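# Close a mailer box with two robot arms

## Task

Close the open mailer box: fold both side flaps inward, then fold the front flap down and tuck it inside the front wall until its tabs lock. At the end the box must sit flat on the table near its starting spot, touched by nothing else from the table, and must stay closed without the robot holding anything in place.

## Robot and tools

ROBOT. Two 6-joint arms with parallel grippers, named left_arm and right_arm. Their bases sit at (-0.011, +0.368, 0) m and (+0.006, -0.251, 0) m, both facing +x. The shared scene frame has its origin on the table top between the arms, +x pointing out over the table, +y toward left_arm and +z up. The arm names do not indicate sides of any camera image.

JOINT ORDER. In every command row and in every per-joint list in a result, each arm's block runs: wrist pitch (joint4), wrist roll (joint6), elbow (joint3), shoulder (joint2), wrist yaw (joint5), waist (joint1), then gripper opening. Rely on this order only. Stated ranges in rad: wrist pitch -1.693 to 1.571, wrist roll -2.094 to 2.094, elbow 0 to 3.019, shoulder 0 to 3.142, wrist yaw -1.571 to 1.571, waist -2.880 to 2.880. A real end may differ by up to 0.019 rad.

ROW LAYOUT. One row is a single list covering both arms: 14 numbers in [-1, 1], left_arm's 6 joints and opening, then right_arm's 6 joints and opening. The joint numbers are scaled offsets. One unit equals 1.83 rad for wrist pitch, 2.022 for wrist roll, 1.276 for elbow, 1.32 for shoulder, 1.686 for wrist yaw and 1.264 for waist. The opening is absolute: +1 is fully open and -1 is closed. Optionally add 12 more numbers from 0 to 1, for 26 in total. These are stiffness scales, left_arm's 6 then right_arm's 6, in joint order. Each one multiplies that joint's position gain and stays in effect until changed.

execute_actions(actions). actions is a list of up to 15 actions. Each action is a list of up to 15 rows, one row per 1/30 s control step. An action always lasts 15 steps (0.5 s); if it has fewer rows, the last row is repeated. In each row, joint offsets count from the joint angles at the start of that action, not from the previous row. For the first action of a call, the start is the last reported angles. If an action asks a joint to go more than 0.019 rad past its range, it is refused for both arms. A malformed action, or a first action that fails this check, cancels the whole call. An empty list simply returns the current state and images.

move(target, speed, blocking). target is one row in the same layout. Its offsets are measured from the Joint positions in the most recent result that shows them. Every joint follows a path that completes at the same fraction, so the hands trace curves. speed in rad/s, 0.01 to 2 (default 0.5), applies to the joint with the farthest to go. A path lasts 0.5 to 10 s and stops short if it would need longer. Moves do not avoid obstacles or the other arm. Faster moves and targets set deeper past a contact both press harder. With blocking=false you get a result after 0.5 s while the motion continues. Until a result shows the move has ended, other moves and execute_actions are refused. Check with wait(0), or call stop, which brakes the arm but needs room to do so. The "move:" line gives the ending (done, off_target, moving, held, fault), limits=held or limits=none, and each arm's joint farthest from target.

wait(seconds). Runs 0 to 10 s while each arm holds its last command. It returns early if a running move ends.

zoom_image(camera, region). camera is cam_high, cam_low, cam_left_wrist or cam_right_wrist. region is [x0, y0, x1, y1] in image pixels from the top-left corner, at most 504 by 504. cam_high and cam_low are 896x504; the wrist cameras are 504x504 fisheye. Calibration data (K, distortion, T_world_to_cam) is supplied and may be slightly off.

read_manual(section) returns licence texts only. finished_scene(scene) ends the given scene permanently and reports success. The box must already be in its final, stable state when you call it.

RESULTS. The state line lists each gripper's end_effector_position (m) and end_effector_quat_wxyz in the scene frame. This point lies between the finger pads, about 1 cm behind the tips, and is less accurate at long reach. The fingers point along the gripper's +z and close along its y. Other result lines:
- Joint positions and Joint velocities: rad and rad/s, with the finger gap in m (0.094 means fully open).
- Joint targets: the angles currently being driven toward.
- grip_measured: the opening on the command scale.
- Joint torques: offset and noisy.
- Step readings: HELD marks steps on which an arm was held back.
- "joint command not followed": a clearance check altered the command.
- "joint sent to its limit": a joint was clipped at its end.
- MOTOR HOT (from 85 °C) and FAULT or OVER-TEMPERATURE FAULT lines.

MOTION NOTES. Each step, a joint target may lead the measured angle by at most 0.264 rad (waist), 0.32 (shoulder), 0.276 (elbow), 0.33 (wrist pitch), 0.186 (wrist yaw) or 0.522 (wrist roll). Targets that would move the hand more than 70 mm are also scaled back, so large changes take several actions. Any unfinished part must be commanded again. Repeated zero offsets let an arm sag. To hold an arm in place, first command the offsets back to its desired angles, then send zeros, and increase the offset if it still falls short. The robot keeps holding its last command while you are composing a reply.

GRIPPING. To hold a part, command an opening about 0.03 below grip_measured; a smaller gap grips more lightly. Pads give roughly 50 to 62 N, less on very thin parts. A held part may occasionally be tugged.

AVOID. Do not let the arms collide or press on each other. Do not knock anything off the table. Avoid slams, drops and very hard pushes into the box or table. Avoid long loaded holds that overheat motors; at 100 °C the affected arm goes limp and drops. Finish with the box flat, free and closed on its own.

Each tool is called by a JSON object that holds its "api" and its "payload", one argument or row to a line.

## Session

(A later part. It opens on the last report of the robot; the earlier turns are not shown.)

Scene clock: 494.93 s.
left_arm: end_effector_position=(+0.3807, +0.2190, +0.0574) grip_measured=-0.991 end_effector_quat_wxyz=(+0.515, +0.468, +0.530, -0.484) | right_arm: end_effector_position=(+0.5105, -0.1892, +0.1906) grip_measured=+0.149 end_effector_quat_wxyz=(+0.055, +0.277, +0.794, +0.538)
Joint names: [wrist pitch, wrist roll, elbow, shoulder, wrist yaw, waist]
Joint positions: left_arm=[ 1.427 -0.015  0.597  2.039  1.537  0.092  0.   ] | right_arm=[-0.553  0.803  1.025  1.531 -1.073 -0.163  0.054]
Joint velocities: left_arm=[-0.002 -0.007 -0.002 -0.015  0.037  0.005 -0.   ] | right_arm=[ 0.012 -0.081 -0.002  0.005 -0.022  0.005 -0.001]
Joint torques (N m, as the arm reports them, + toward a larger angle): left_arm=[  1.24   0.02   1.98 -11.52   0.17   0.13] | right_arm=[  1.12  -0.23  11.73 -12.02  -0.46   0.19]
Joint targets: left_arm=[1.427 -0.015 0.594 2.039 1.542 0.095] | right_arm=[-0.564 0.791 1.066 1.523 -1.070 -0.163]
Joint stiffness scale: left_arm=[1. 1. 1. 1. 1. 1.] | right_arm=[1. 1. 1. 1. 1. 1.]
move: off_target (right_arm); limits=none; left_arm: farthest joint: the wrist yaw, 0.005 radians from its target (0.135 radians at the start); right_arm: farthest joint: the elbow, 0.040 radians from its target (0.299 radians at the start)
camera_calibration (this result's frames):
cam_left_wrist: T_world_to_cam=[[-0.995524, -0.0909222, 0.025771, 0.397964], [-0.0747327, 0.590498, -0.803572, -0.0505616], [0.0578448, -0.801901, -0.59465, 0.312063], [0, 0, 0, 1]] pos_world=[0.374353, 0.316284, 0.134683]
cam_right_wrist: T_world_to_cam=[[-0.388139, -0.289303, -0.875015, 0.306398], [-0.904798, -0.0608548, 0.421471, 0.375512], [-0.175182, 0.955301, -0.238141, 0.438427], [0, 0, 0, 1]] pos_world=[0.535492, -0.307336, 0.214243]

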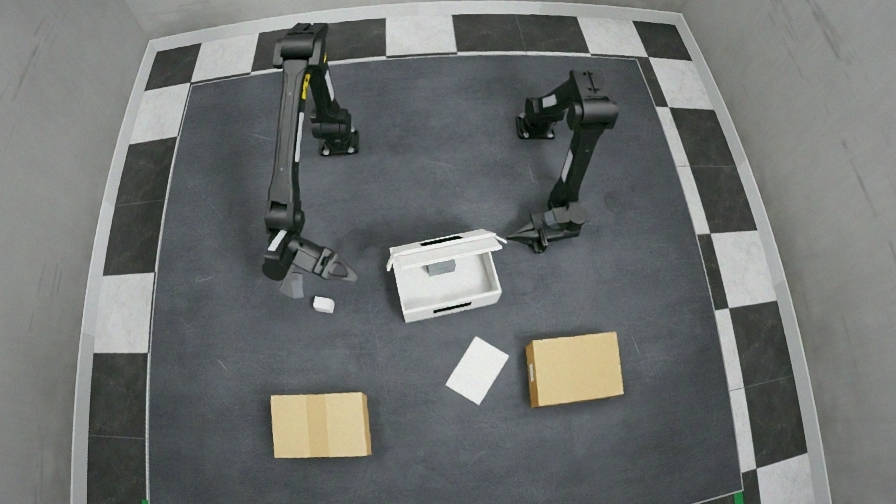

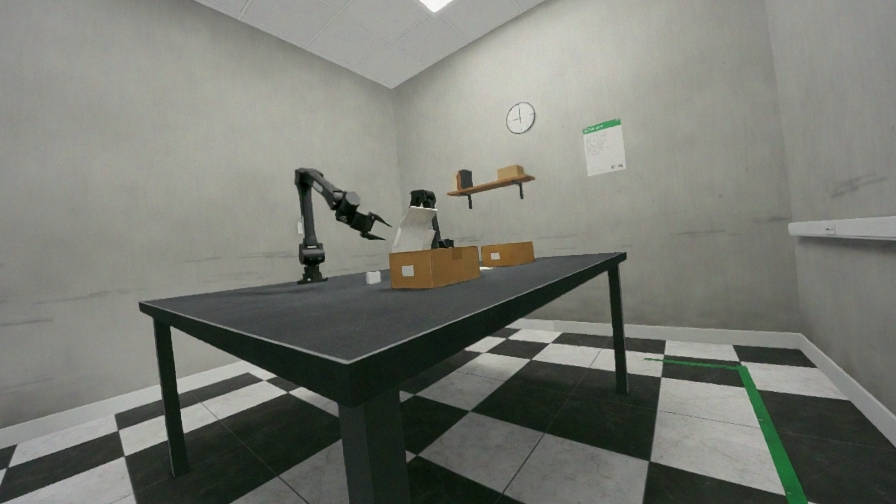

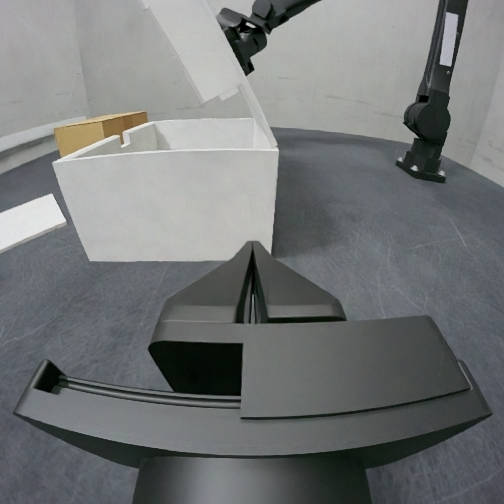

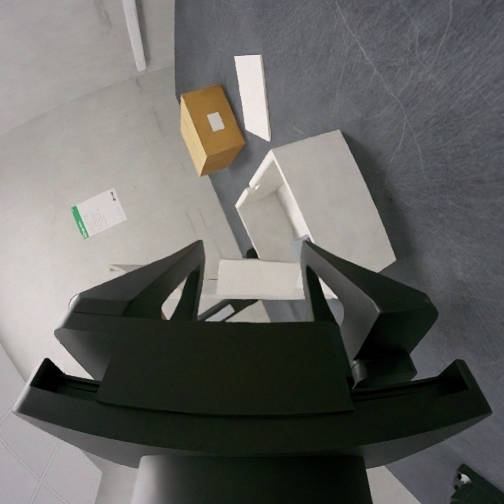

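{"api": "move", "payload": {
  "target": [-0.24,-0.168,0.122,-0.26,0.008,-0.03,-0.5,0,0,0.035,0,0,0.125,0.15],
  "speed": 0.4
}}

Scene clock: 505.27 s.
left_arm: end_effector_position=(+0.4249, +0.2083, +0.1766) grip_measured=-0.502 end_effector_quat_wxyz=(+0.425, +0.394, +0.587, -0.565) | right_arm: end_effector_position=(+0.4960, -0.1158, +0.1906) grip_measured=+0.149 end_effector_quat_wxyz=(+0.016, +0.218, +0.813, +0.540)
Joint names: [wrist pitch, wrist roll, elbow, shoulder, wrist yaw, waist]
Joint positions: left_arm=[ 0.994 -0.339  0.724  1.714  1.546  0.061  0.023] | right_arm=[-0.553  0.803  1.025  1.531 -1.073 -0.016  0.054]
Joint velocities: left_arm=[ 0.007  0.007 -0.022 -0.005 -0.037  0.005  0.   ] | right_arm=[-0.012 -0.022 -0.012 -0.005 -0.037 -0.005 -0.   ]
Joint torques (N m, as the arm reports them, + toward a larger angle): left_arm=[  0.97  -0.08   8.05 -12.97   0.15  -0.6 ] | right_arm=[  1.54  -0.12  12.08 -11.1   -0.62   0.96]
Joint targets: left_arm=[0.988 -0.355 0.752 1.696 1.551 0.054] | right_arm=[-0.553 0.803 1.070 1.531 -1.073 -0.005]
Joint stiffness scale: left_arm=[1. 1. 1. 1. 1. 1.] | right_arm=[1. 1. 1. 1. 1. 1.]
move: off_target (left_arm, right_arm); limits=none; left_arm: farthest joint: the elbow, 0.028 radians from its target (0.156 radians at the start); right_arm: farthest joint: the elbow, 0.045 radians from its target (0.045 radians at the start)
camera_calibration (this result's frames):
cam_left_wrist: T_world_to_cam=[[-0.944879, -0.0480869, 0.323871, 0.35486], [-0.290442, 0.579747, -0.761273, 0.141205], [-0.151156, -0.813376, -0.561757, 0.457194], [0, 0, 0, 1]] pos_world=[0.445419, 0.307072, 0.249399]
cam_right_wrist: T_world_to_cam=[[-0.341148, -0.343261, -0.875094, 0.292406], [-0.886187, -0.193045, 0.421195, 0.342292], [-0.313513, 0.919187, -0.238337, 0.430304], [0, 0, 0, 1]] pos_world=[0.537994, -0.22908, 0.214269]

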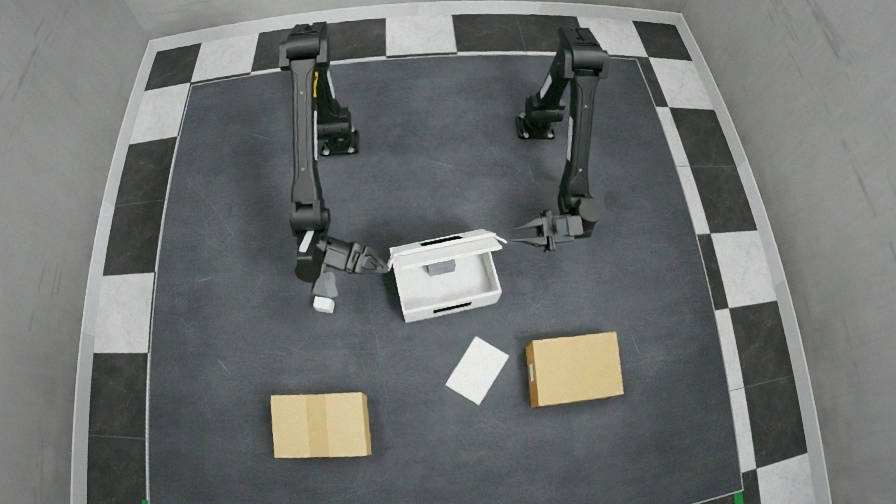

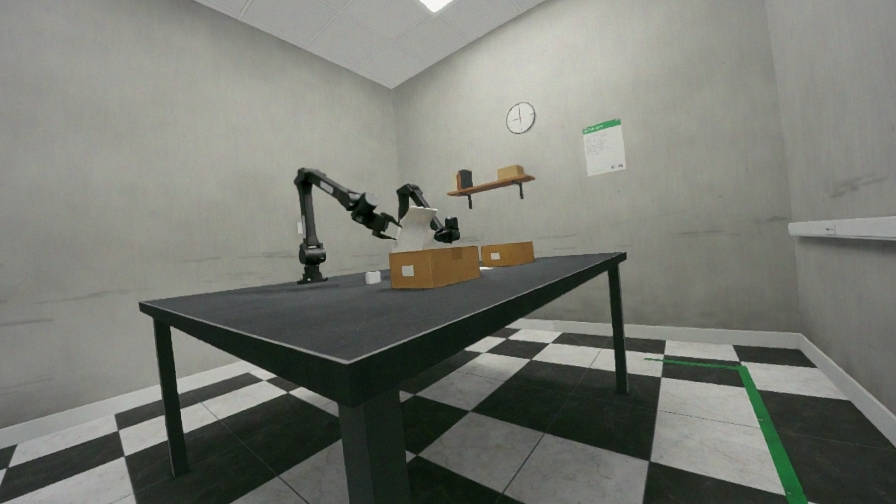

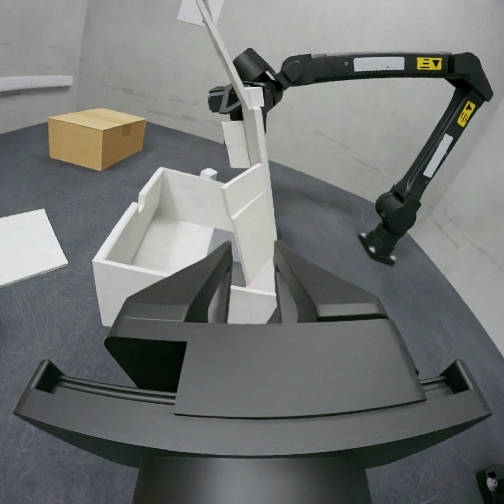

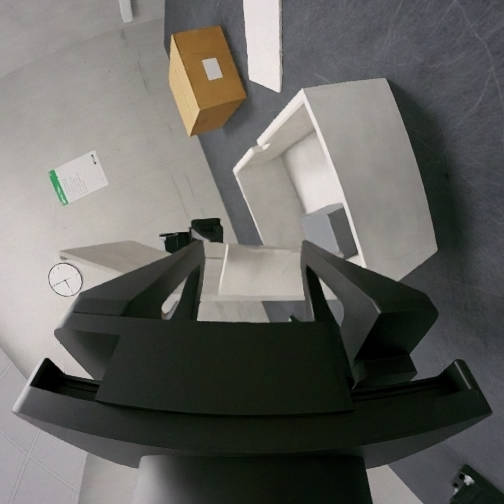

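{"api": "move", "payload": {
  "target": [0,0,0.02,0,0,-0.05,-0.5,0,0,0.035,0,0,0.042,0.15],
  "speed": 0.08
}}

{"api": "zoom_image", "payload": {
  "camera": "cam_high",
  "region": [320, 190, 560, 330]
}}

Scene clock: 516.60 s.
left_arm: end_effector_position=(+0.4149, +0.1833, +0.1766) grip_measured=-0.502 end_effector_quat_wxyz=(+0.408, +0.411, +0.575, -0.577) | right_arm: end_effector_position=(+0.4922, -0.1016, +0.1910) grip_measured=+0.149 end_effector_quat_wxyz=(+0.008, +0.206, +0.816, +0.540)
Joint names: [wrist pitch, wrist roll, elbow, shoulder, wrist yaw, waist]
Joint positions: left_arm=[ 0.994 -0.34   0.724  1.714  1.546  0.003  0.023] | right_arm=[-0.553  0.803  1.026  1.531 -1.073  0.014  0.054]
Joint velocities: left_arm=[-0.002  0.007 -0.007  0.005  0.081 -0.005 -0.001] | right_arm=[ 0.002  0.022  0.002 -0.015 -0.007 -0.005 -0.003]
Joint torques (N m, as the arm reports them, + toward a larger angle): left_arm=[  1.26   0.05   7.91 -11.34  -0.04  -0.74] | right_arm=[  1.76  -0.08  11.98 -10.55  -0.63   1.35]
Joint targets: left_arm=[0.994 -0.339 0.750 1.714 1.546 -0.002] | right_arm=[-0.553 0.803 1.070 1.531 -1.073 0.038]
Joint stiffness scale: left_arm=[1. 1. 1. 1. 1. 1.] | right_arm=[1. 1. 1. 1. 1. 1.]
move: off_target (left_arm, right_arm); limits=none; left_arm: farthest joint: the elbow, 0.025 radians from its target (0.025 radians at the start); right_arm: farthest joint: the elbow, 0.043 radians from its target (0.045 radians at the start)
camera_calibration (this result's frames):
cam_left_wrist: T_world_to_cam=[[-0.94583, 0.00675028, 0.324592, 0.334432], [-0.256937, 0.595607, -0.761075, 0.13595], [-0.198467, -0.803247, -0.561609, 0.453099], [0, 0, 0, 1]] pos_world=[0.441172, 0.28072, 0.249379]
cam_right_wrist: T_world_to_cam=[[-0.330051, -0.353592, -0.875237, 0.289855], [-0.880698, -0.218378, 0.420335, 0.33644], [-0.33976, 0.909551, -0.239332, 0.428234], [0, 0, 0, 1]] pos_world=[0.537466, -0.213539, 0.214765]

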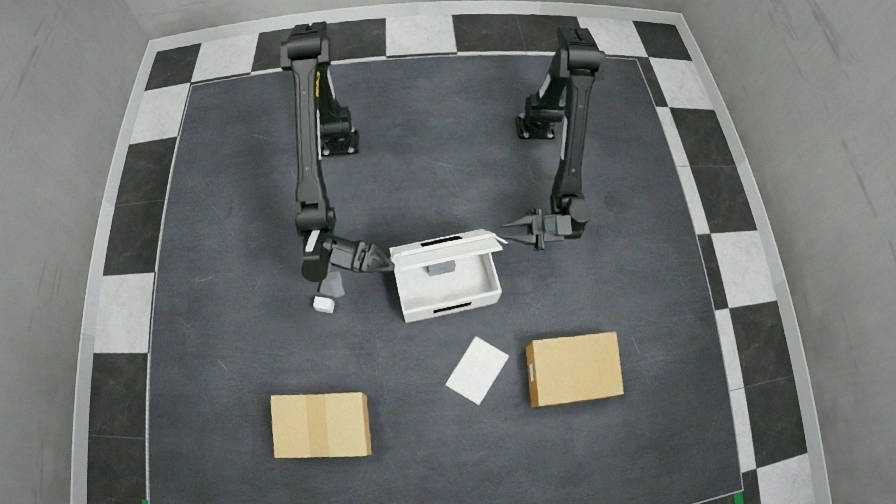

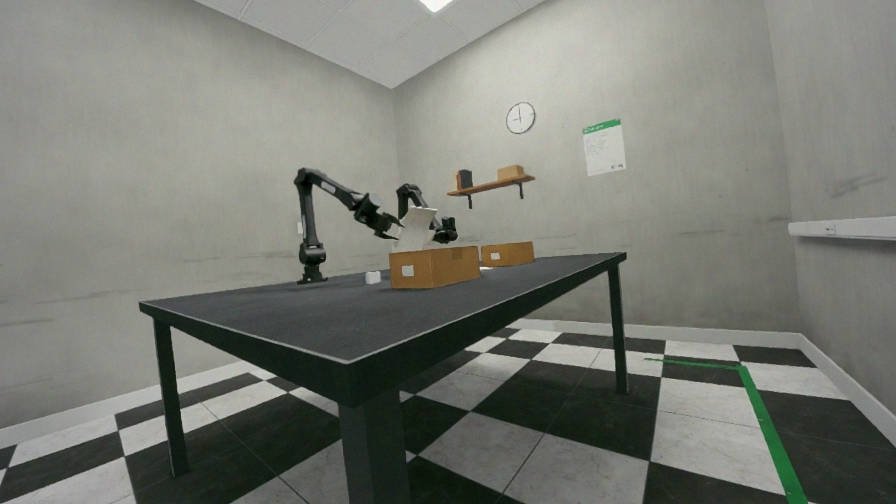

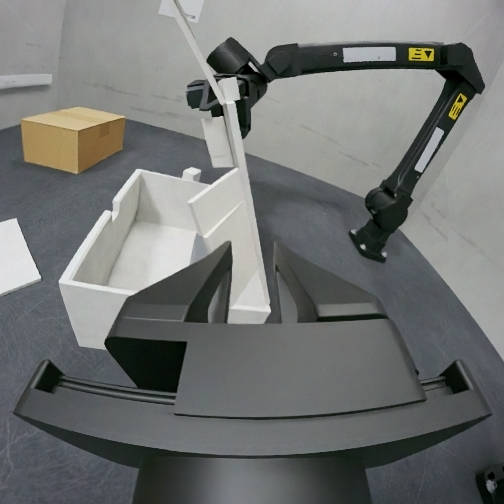

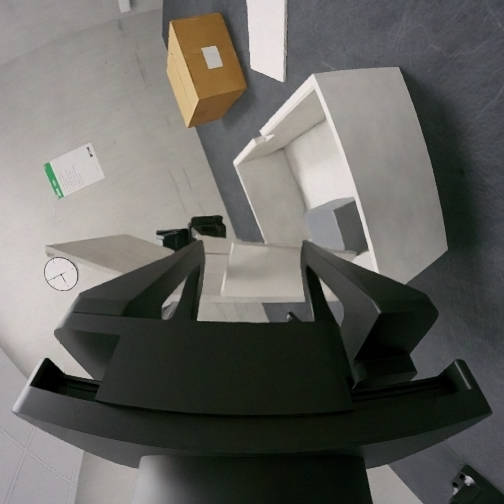

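Region (320, 190, 560, 330) of cam_high's 896x504 image, scaled by 2.100, with more detail than that image has; it fills the top 294 rows of this view, and the rest is white.

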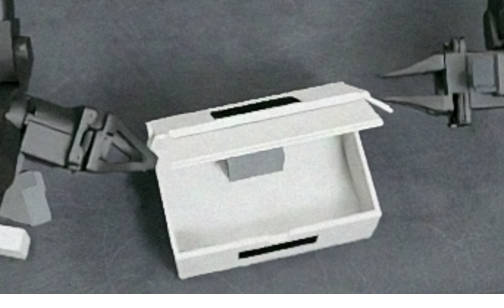

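{"api": "move", "payload": {
  "target": [0,0,0.02,0,-0.055,-0.04,-0.5,0.005,0,-0.022,-0.03,0,0.01,0.15],
  "speed": 0.08
}}

{"api": "zoom_image", "payload": {
  "camera": "cam_high",
  "region": [320, 190, 560, 330]
}}

Scene clock: 529.60 s.
left_arm: end_effector_position=(+0.4229, +0.1690, +0.1767) grip_measured=-0.502 end_effector_quat_wxyz=(+0.423, +0.396, +0.586, -0.567) | right_arm: end_effector_position=(+0.4818, -0.1019, +0.1900) grip_measured=+0.149 end_effector_quat_wxyz=(+0.007, +0.208, +0.817, +0.539)
Joint names: [wrist pitch, wrist roll, elbow, shoulder, wrist yaw, waist]
Joint positions: left_arm=[ 0.994 -0.34   0.724  1.714  1.462 -0.031  0.023] | right_arm=[-0.553  0.803  0.998  1.506 -1.069  0.014  0.054]
Joint velocities: left_arm=[-0.027 -0.051 -0.002 -0.015 -0.037 -0.024 -0.   ] | right_arm=[ 0.007 -0.037 -0.012 -0.005 -0.007 -0.005 -0.001]
Joint torques (N m, as the arm reports them, + toward a larger angle): left_arm=[  1.31   0.05   7.91 -11.34  -0.39  -1.47] | right_arm=[  2.11  -0.15   8.54 -11.24  -0.7    0.67]
Joint targets: left_arm=[0.994 -0.340 0.750 1.714 1.454 -0.047] | right_arm=[-0.544 0.803 0.998 1.491 -1.073 0.026]
Joint stiffness scale: left_arm=[1. 1. 1. 1. 1. 1.] | right_arm=[1. 1. 1. 1. 1. 1.]
move: off_target (left_arm); limits=none; left_arm: farthest joint: the elbow, 0.025 radians from its target (0.025 radians at the start); right_arm: farthest joint: the shoulder, 0.015 radians from its target (0.039 radians at the start)
camera_calibration (this result's frames):
cam_left_wrist: T_world_to_cam=[[-0.944953, -0.0410983, 0.324616, 0.349819], [-0.286818, 0.581514, -0.7613, 0.161642], [-0.157481, -0.812498, -0.561291, 0.427419], [0, 0, 0, 1]] pos_world=[0.444235, 0.267657, 0.249407]
cam_right_wrist: T_world_to_cam=[[-0.334319, -0.355644, -0.872782, 0.28683], [-0.879288, -0.215637, 0.42468, 0.326403], [-0.339239, 0.909405, -0.240622, 0.424676], [0, 0, 0, 1]] pos_world=[0.526961, -0.213809, 0.213909]

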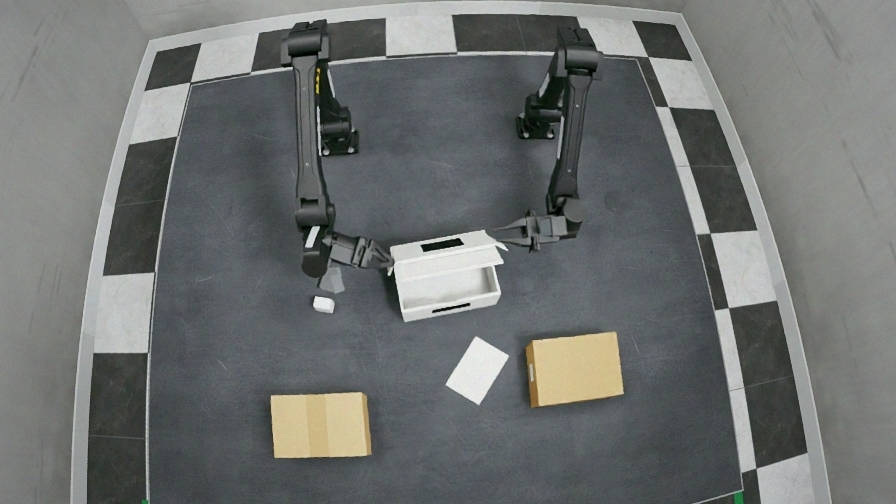

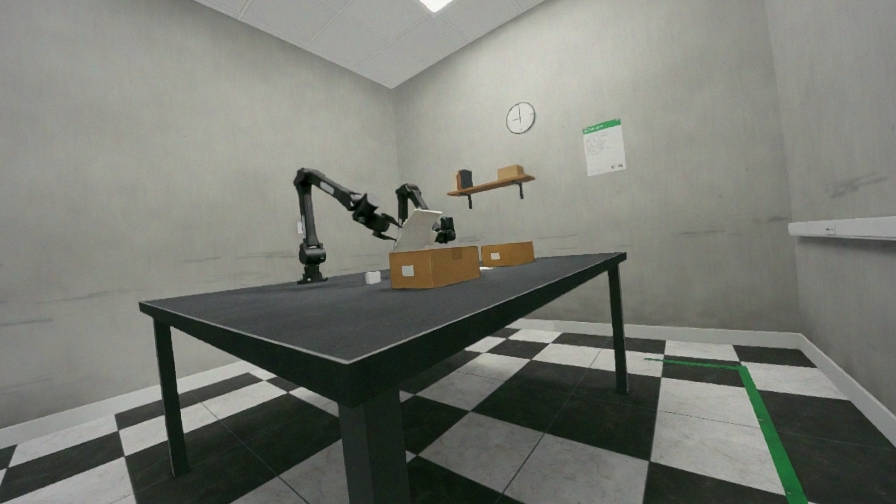

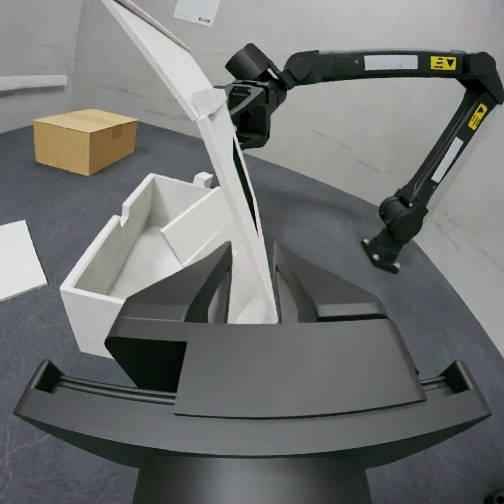

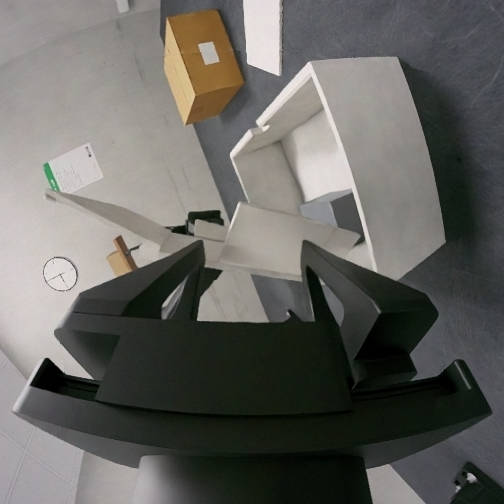

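Region (320, 190, 560, 330) of cam_high's 896x504 image, scaled by 2.100, with more detail than that image has; it fills the top 294 rows of this view, and the rest is white.

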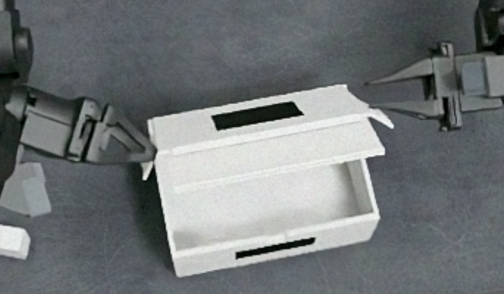

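{"api": "move", "payload": {
  "target": [0,0,0.02,0,0.02,0.035,-0.5,0,0,0.01,0,0,-0.025,0.15],
  "speed": 0.08
}}

Scene clock: 540.30 s.
left_arm: end_effector_position=(+0.4254, +0.1859, +0.1766) grip_measured=-0.502 end_effector_quat_wxyz=(+0.426, +0.393, +0.588, -0.565) | right_arm: end_effector_position=(+0.4846, -0.1109, +0.1898) grip_measured=+0.149 end_effector_quat_wxyz=(+0.013, +0.216, +0.815, +0.538)
Joint names: [wrist pitch, wrist roll, elbow, shoulder, wrist yaw, waist]
Joint positions: left_arm=[ 0.994 -0.34   0.724  1.714  1.491  0.009  0.023] | right_arm=[-0.553  0.803  0.998  1.506 -1.068 -0.005  0.054]
Joint velocities: left_arm=[-0.017 -0.022 -0.002  0.005  0.022 -0.005 -0.   ] | right_arm=[ 0.017  0.051 -0.002 -0.015  0.051 -0.015 -0.001]
Joint torques (N m, as the arm reports them, + toward a larger angle): left_arm=[  1.29   0.04   7.9  -11.41   0.15   0.14] | right_arm=[  1.65  -0.1    9.49 -10.45  -0.65  -1.44]
Joint targets: left_arm=[0.994 -0.340 0.750 1.714 1.496 0.014] | right_arm=[-0.553 0.803 1.010 1.506 -1.069 -0.018]
Joint stiffness scale: left_arm=[1. 1. 1. 1. 1. 1.] | right_arm=[1. 1. 1. 1. 1. 1.]
move: off_target (left_arm); limits=none; left_arm: farthest joint: the elbow, 0.025 radians from its target (0.025 radians at the start); right_arm: farthest joint: the waist, 0.013 radians from its target (0.031 radians at the start)
camera_calibration (this result's frames):
cam_left_wrist: T_world_to_cam=[[-0.9445, -0.0505127, 0.324604, 0.354392], [-0.292568, 0.578743, -0.761223, 0.155478], [-0.149411, -0.813944, -0.561402, 0.438334], [0, 0, 0, 1]] pos_world=[0.445703, 0.284699, 0.249398]
cam_right_wrist: T_world_to_cam=[[-0.341192, -0.350241, -0.872307, 0.288221], [-0.883301, -0.197941, 0.424968, 0.33087], [-0.321507, 0.915505, -0.241832, 0.426121], [0, 0, 0, 1]] pos_world=[0.527598, -0.223676, 0.213858]

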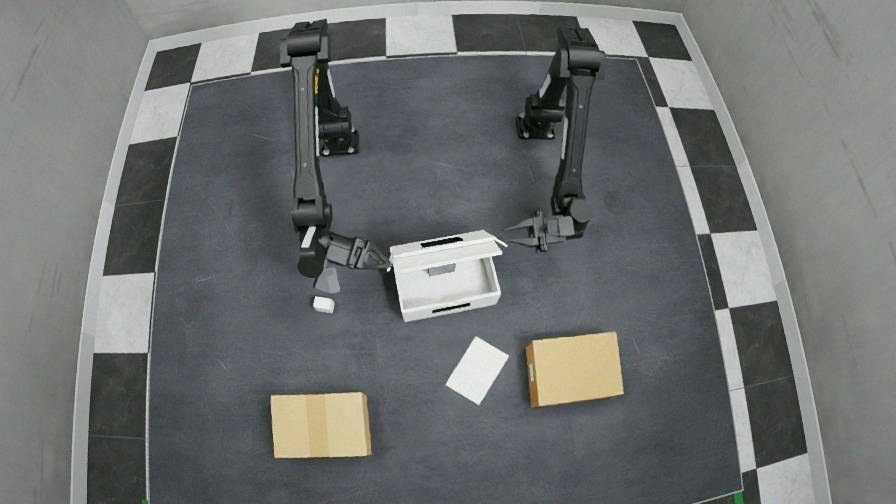

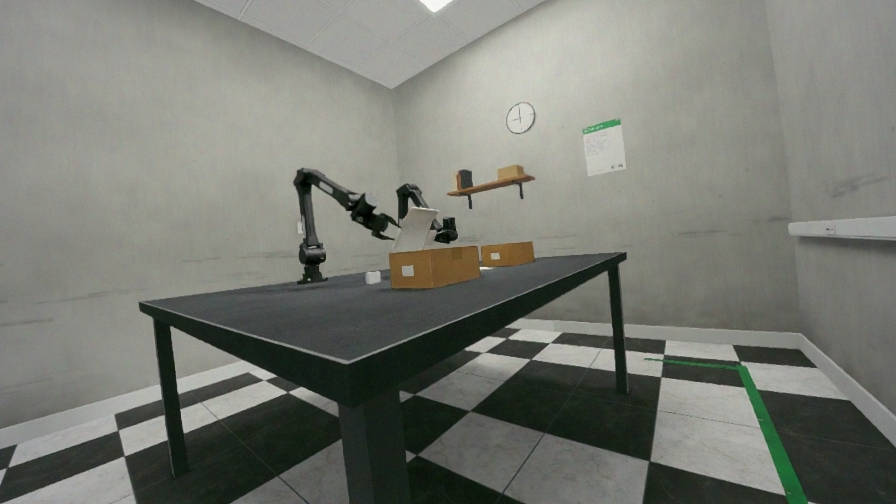

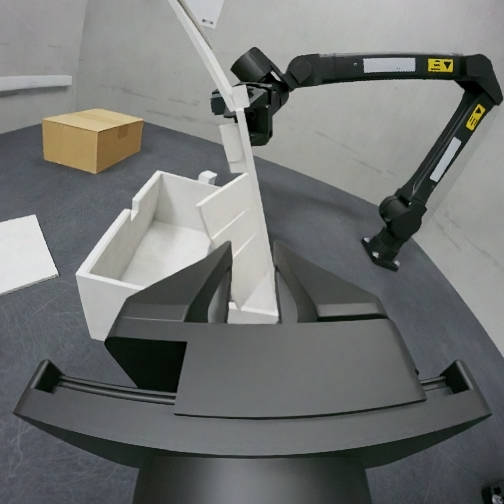

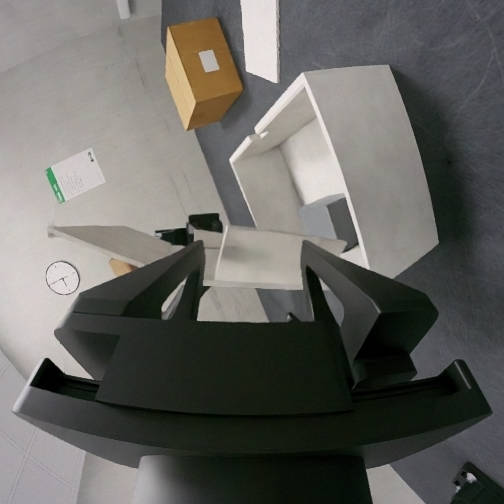

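{"api": "move", "payload": {
  "target": [0,0,0.02,0,0,0,-0.5,0,0.105,0.043,0.022,0,0,0.15],
  "speed": 0.2
}}

{"api": "move", "payload": {
  "target": [0,0,0.02,0,0,0,-0.5,0,0,0.03,0,0,0.05,0.15],
  "speed": 0.06
}}

{"api": "zoom_image", "payload": {
  "camera": "cam_high",
  "region": [320, 190, 560, 330]
}}

Scene clock: 553.67 s.
left_arm: end_effector_position=(+0.4254, +0.1859, +0.1766) grip_measured=-0.502 end_effector_quat_wxyz=(+0.426, +0.393, +0.588, -0.565) | right_arm: end_effector_position=(+0.4900, -0.1110, +0.1878) grip_measured=+0.149 end_effector_quat_wxyz=(-0.042, +0.297, +0.789, +0.536)
Joint names: [wrist pitch, wrist roll, elbow, shoulder, wrist yaw, waist]
Joint positions: left_arm=[ 0.994 -0.34   0.724  1.714  1.491  0.009  0.023] | right_arm=[-0.553  1.003  1.011  1.523 -1.068 -0.005  0.054]
Joint velocities: left_arm=[ 0.007 -0.081 -0.017 -0.005  0.007 -0.015  0.   ] | right_arm=[-0.017 -0.081 -0.002 -0.005  0.037 -0.005 -0.   ]
Joint torques (N m, as the arm reports them, + toward a larger angle): left_arm=[  1.31   0.05   7.92 -11.32  -0.04  -0.11] | right_arm=[  1.55   0.1   11.67 -10.2   -0.62  -0.28]
Joint targets: left_arm=[0.994 -0.340 0.750 1.714 1.491 0.009] | right_arm=[-0.553 1.015 1.053 1.535 -1.068 -0.005]
Joint stiffness scale: left_arm=[1. 1. 1. 1. 1. 1.] | right_arm=[1. 1. 1. 1. 1. 1.]
move: off_target (left_arm, right_arm); limits=none; left_arm: farthest joint: the elbow, 0.025 radians from its target (0.025 radians at the start); right_arm: farthest joint: the elbow, 0.041 radians from its target (0.055 radians at the start)
camera_calibration (this result's frames):
cam_left_wrist: T_world_to_cam=[[-0.9445, -0.0505127, 0.324604, 0.354392], [-0.292568, 0.578743, -0.761223, 0.155478], [-0.149411, -0.813944, -0.561402, 0.438334], [0, 0, 0, 1]] pos_world=[0.445703, 0.284699, 0.249398]
cam_right_wrist: T_world_to_cam=[[-0.51747, -0.271142, -0.811608, 0.372021], [-0.809756, -0.151447, 0.566885, 0.278979], [-0.276622, 0.95055, -0.141189, 0.390473], [0, 0, 0, 1]] pos_world=[0.526428, -0.228043, 0.198917]

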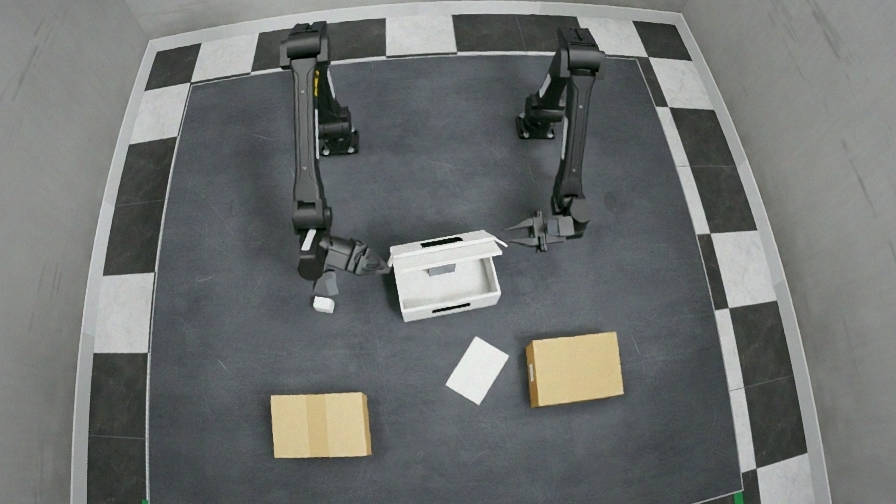

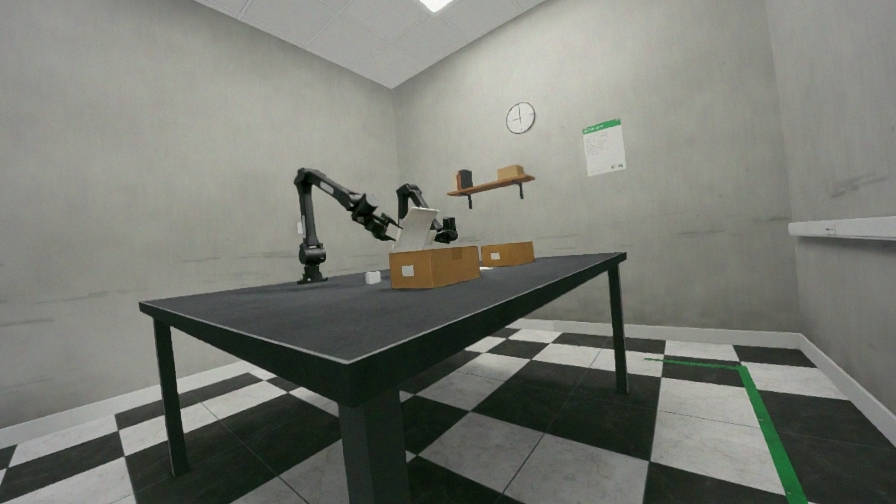

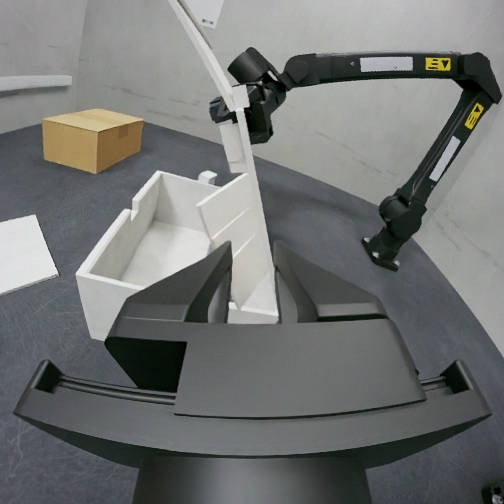

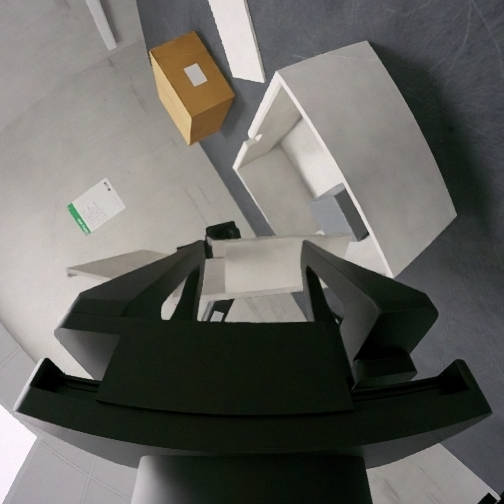

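Scene clock: 555.07 s.
left_arm: end_effector_position=(+0.4254, +0.1859, +0.1766) grip_measured=-0.502 end_effector_quat_wxyz=(+0.426, +0.393, +0.588, -0.565) | right_arm: end_effector_position=(+0.4846, -0.0932, +0.1875) grip_measured=+0.149 end_effector_quat_wxyz=(-0.052, +0.283, +0.795, +0.534)
Joint names: [wrist pitch, wrist roll, elbow, shoulder, wrist yaw, waist]
Joint positions: left_arm=[ 0.994 -0.34   0.724  1.714  1.491  0.009  0.023] | right_arm=[-0.553  1.003  1.011  1.523 -1.065  0.032  0.054]
Joint velocities: left_arm=[ 0.002  0.051  0.012  0.005 -0.066 -0.005  0.   ] | right_arm=[ 0.002  0.037  0.002 -0.015 -0.037  0.005 -0.   ]
Joint torques (N m, as the arm reports them, + toward a larger angle): left_arm=[  1.33   0.05   7.91 -11.44  -0.04  -0.12] | right_arm=[  1.66  -0.06  11.34 -10.74  -0.68   0.87]
Joint targets: left_arm=[0.994 -0.340 0.750 1.714 1.491 0.009] | right_arm=[-0.553 1.003 1.050 1.523 -1.068 0.058]
Joint stiffness scale: left_arm=[1. 1. 1. 1. 1. 1.] | right_arm=[1. 1. 1. 1. 1. 1.]
move: off_target (left_arm, right_arm); limits=none; left_arm: farthest joint: the elbow, 0.025 radians from its target (0.025 radians at the start); right_arm: farthest joint: the elbow, 0.038 radians from its target (0.038 radians at the start)
camera_calibration (this result's frames):
cam_left_wrist: T_world_to_cam=[[-0.9445, -0.0505127, 0.324604, 0.354392], [-0.292568, 0.578743, -0.761223, 0.155478], [-0.149411, -0.813944, -0.561402, 0.438334], [0, 0, 0, 1]] pos_world=[0.445703, 0.284699, 0.249398]
cam_right_wrist: T_world_to_cam=[[-0.50727, -0.291354, -0.811043, 0.366868], [-0.80375, -0.179579, 0.567219, 0.271866], [-0.310908, 0.939609, -0.14308, 0.38797], [0, 0, 0, 1]] pos_world=[0.525236, -0.20883, 0.198849]

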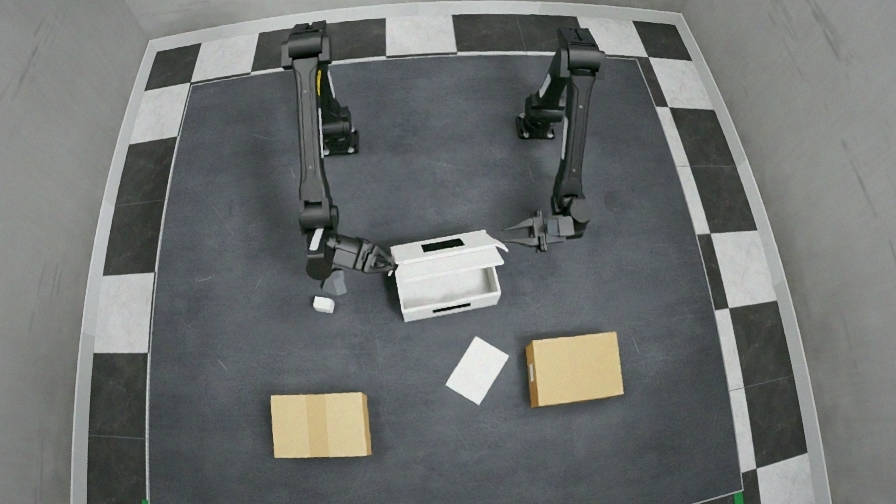

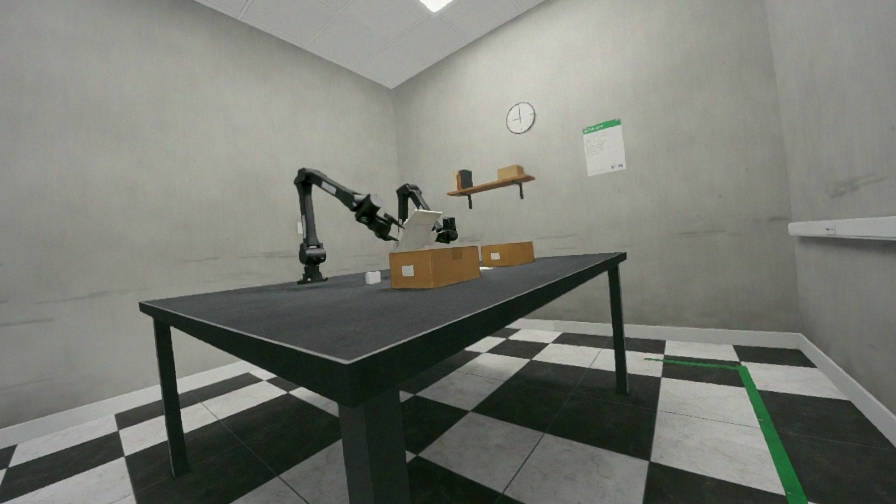

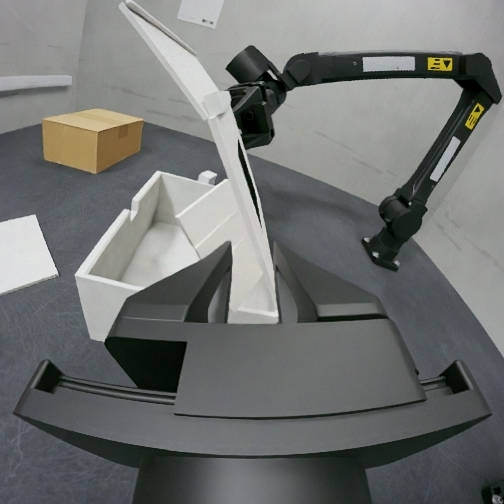

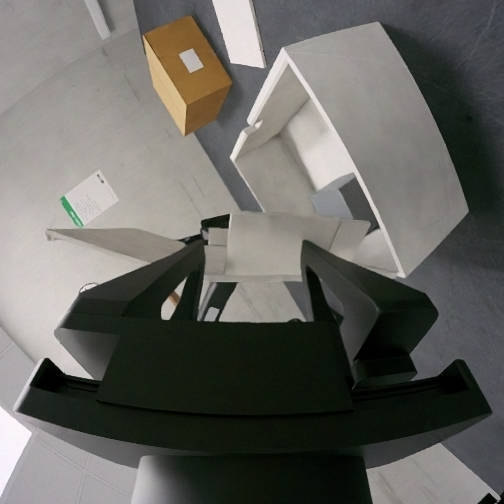

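Region (320, 190, 560, 330) of cam_high's 896x504 image, scaled by 2.100, with more detail than that image has; it fills the top 294 rows of this view, and the rest is white.

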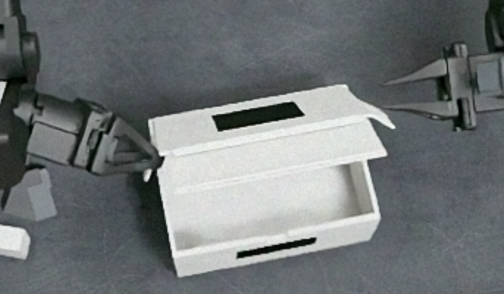

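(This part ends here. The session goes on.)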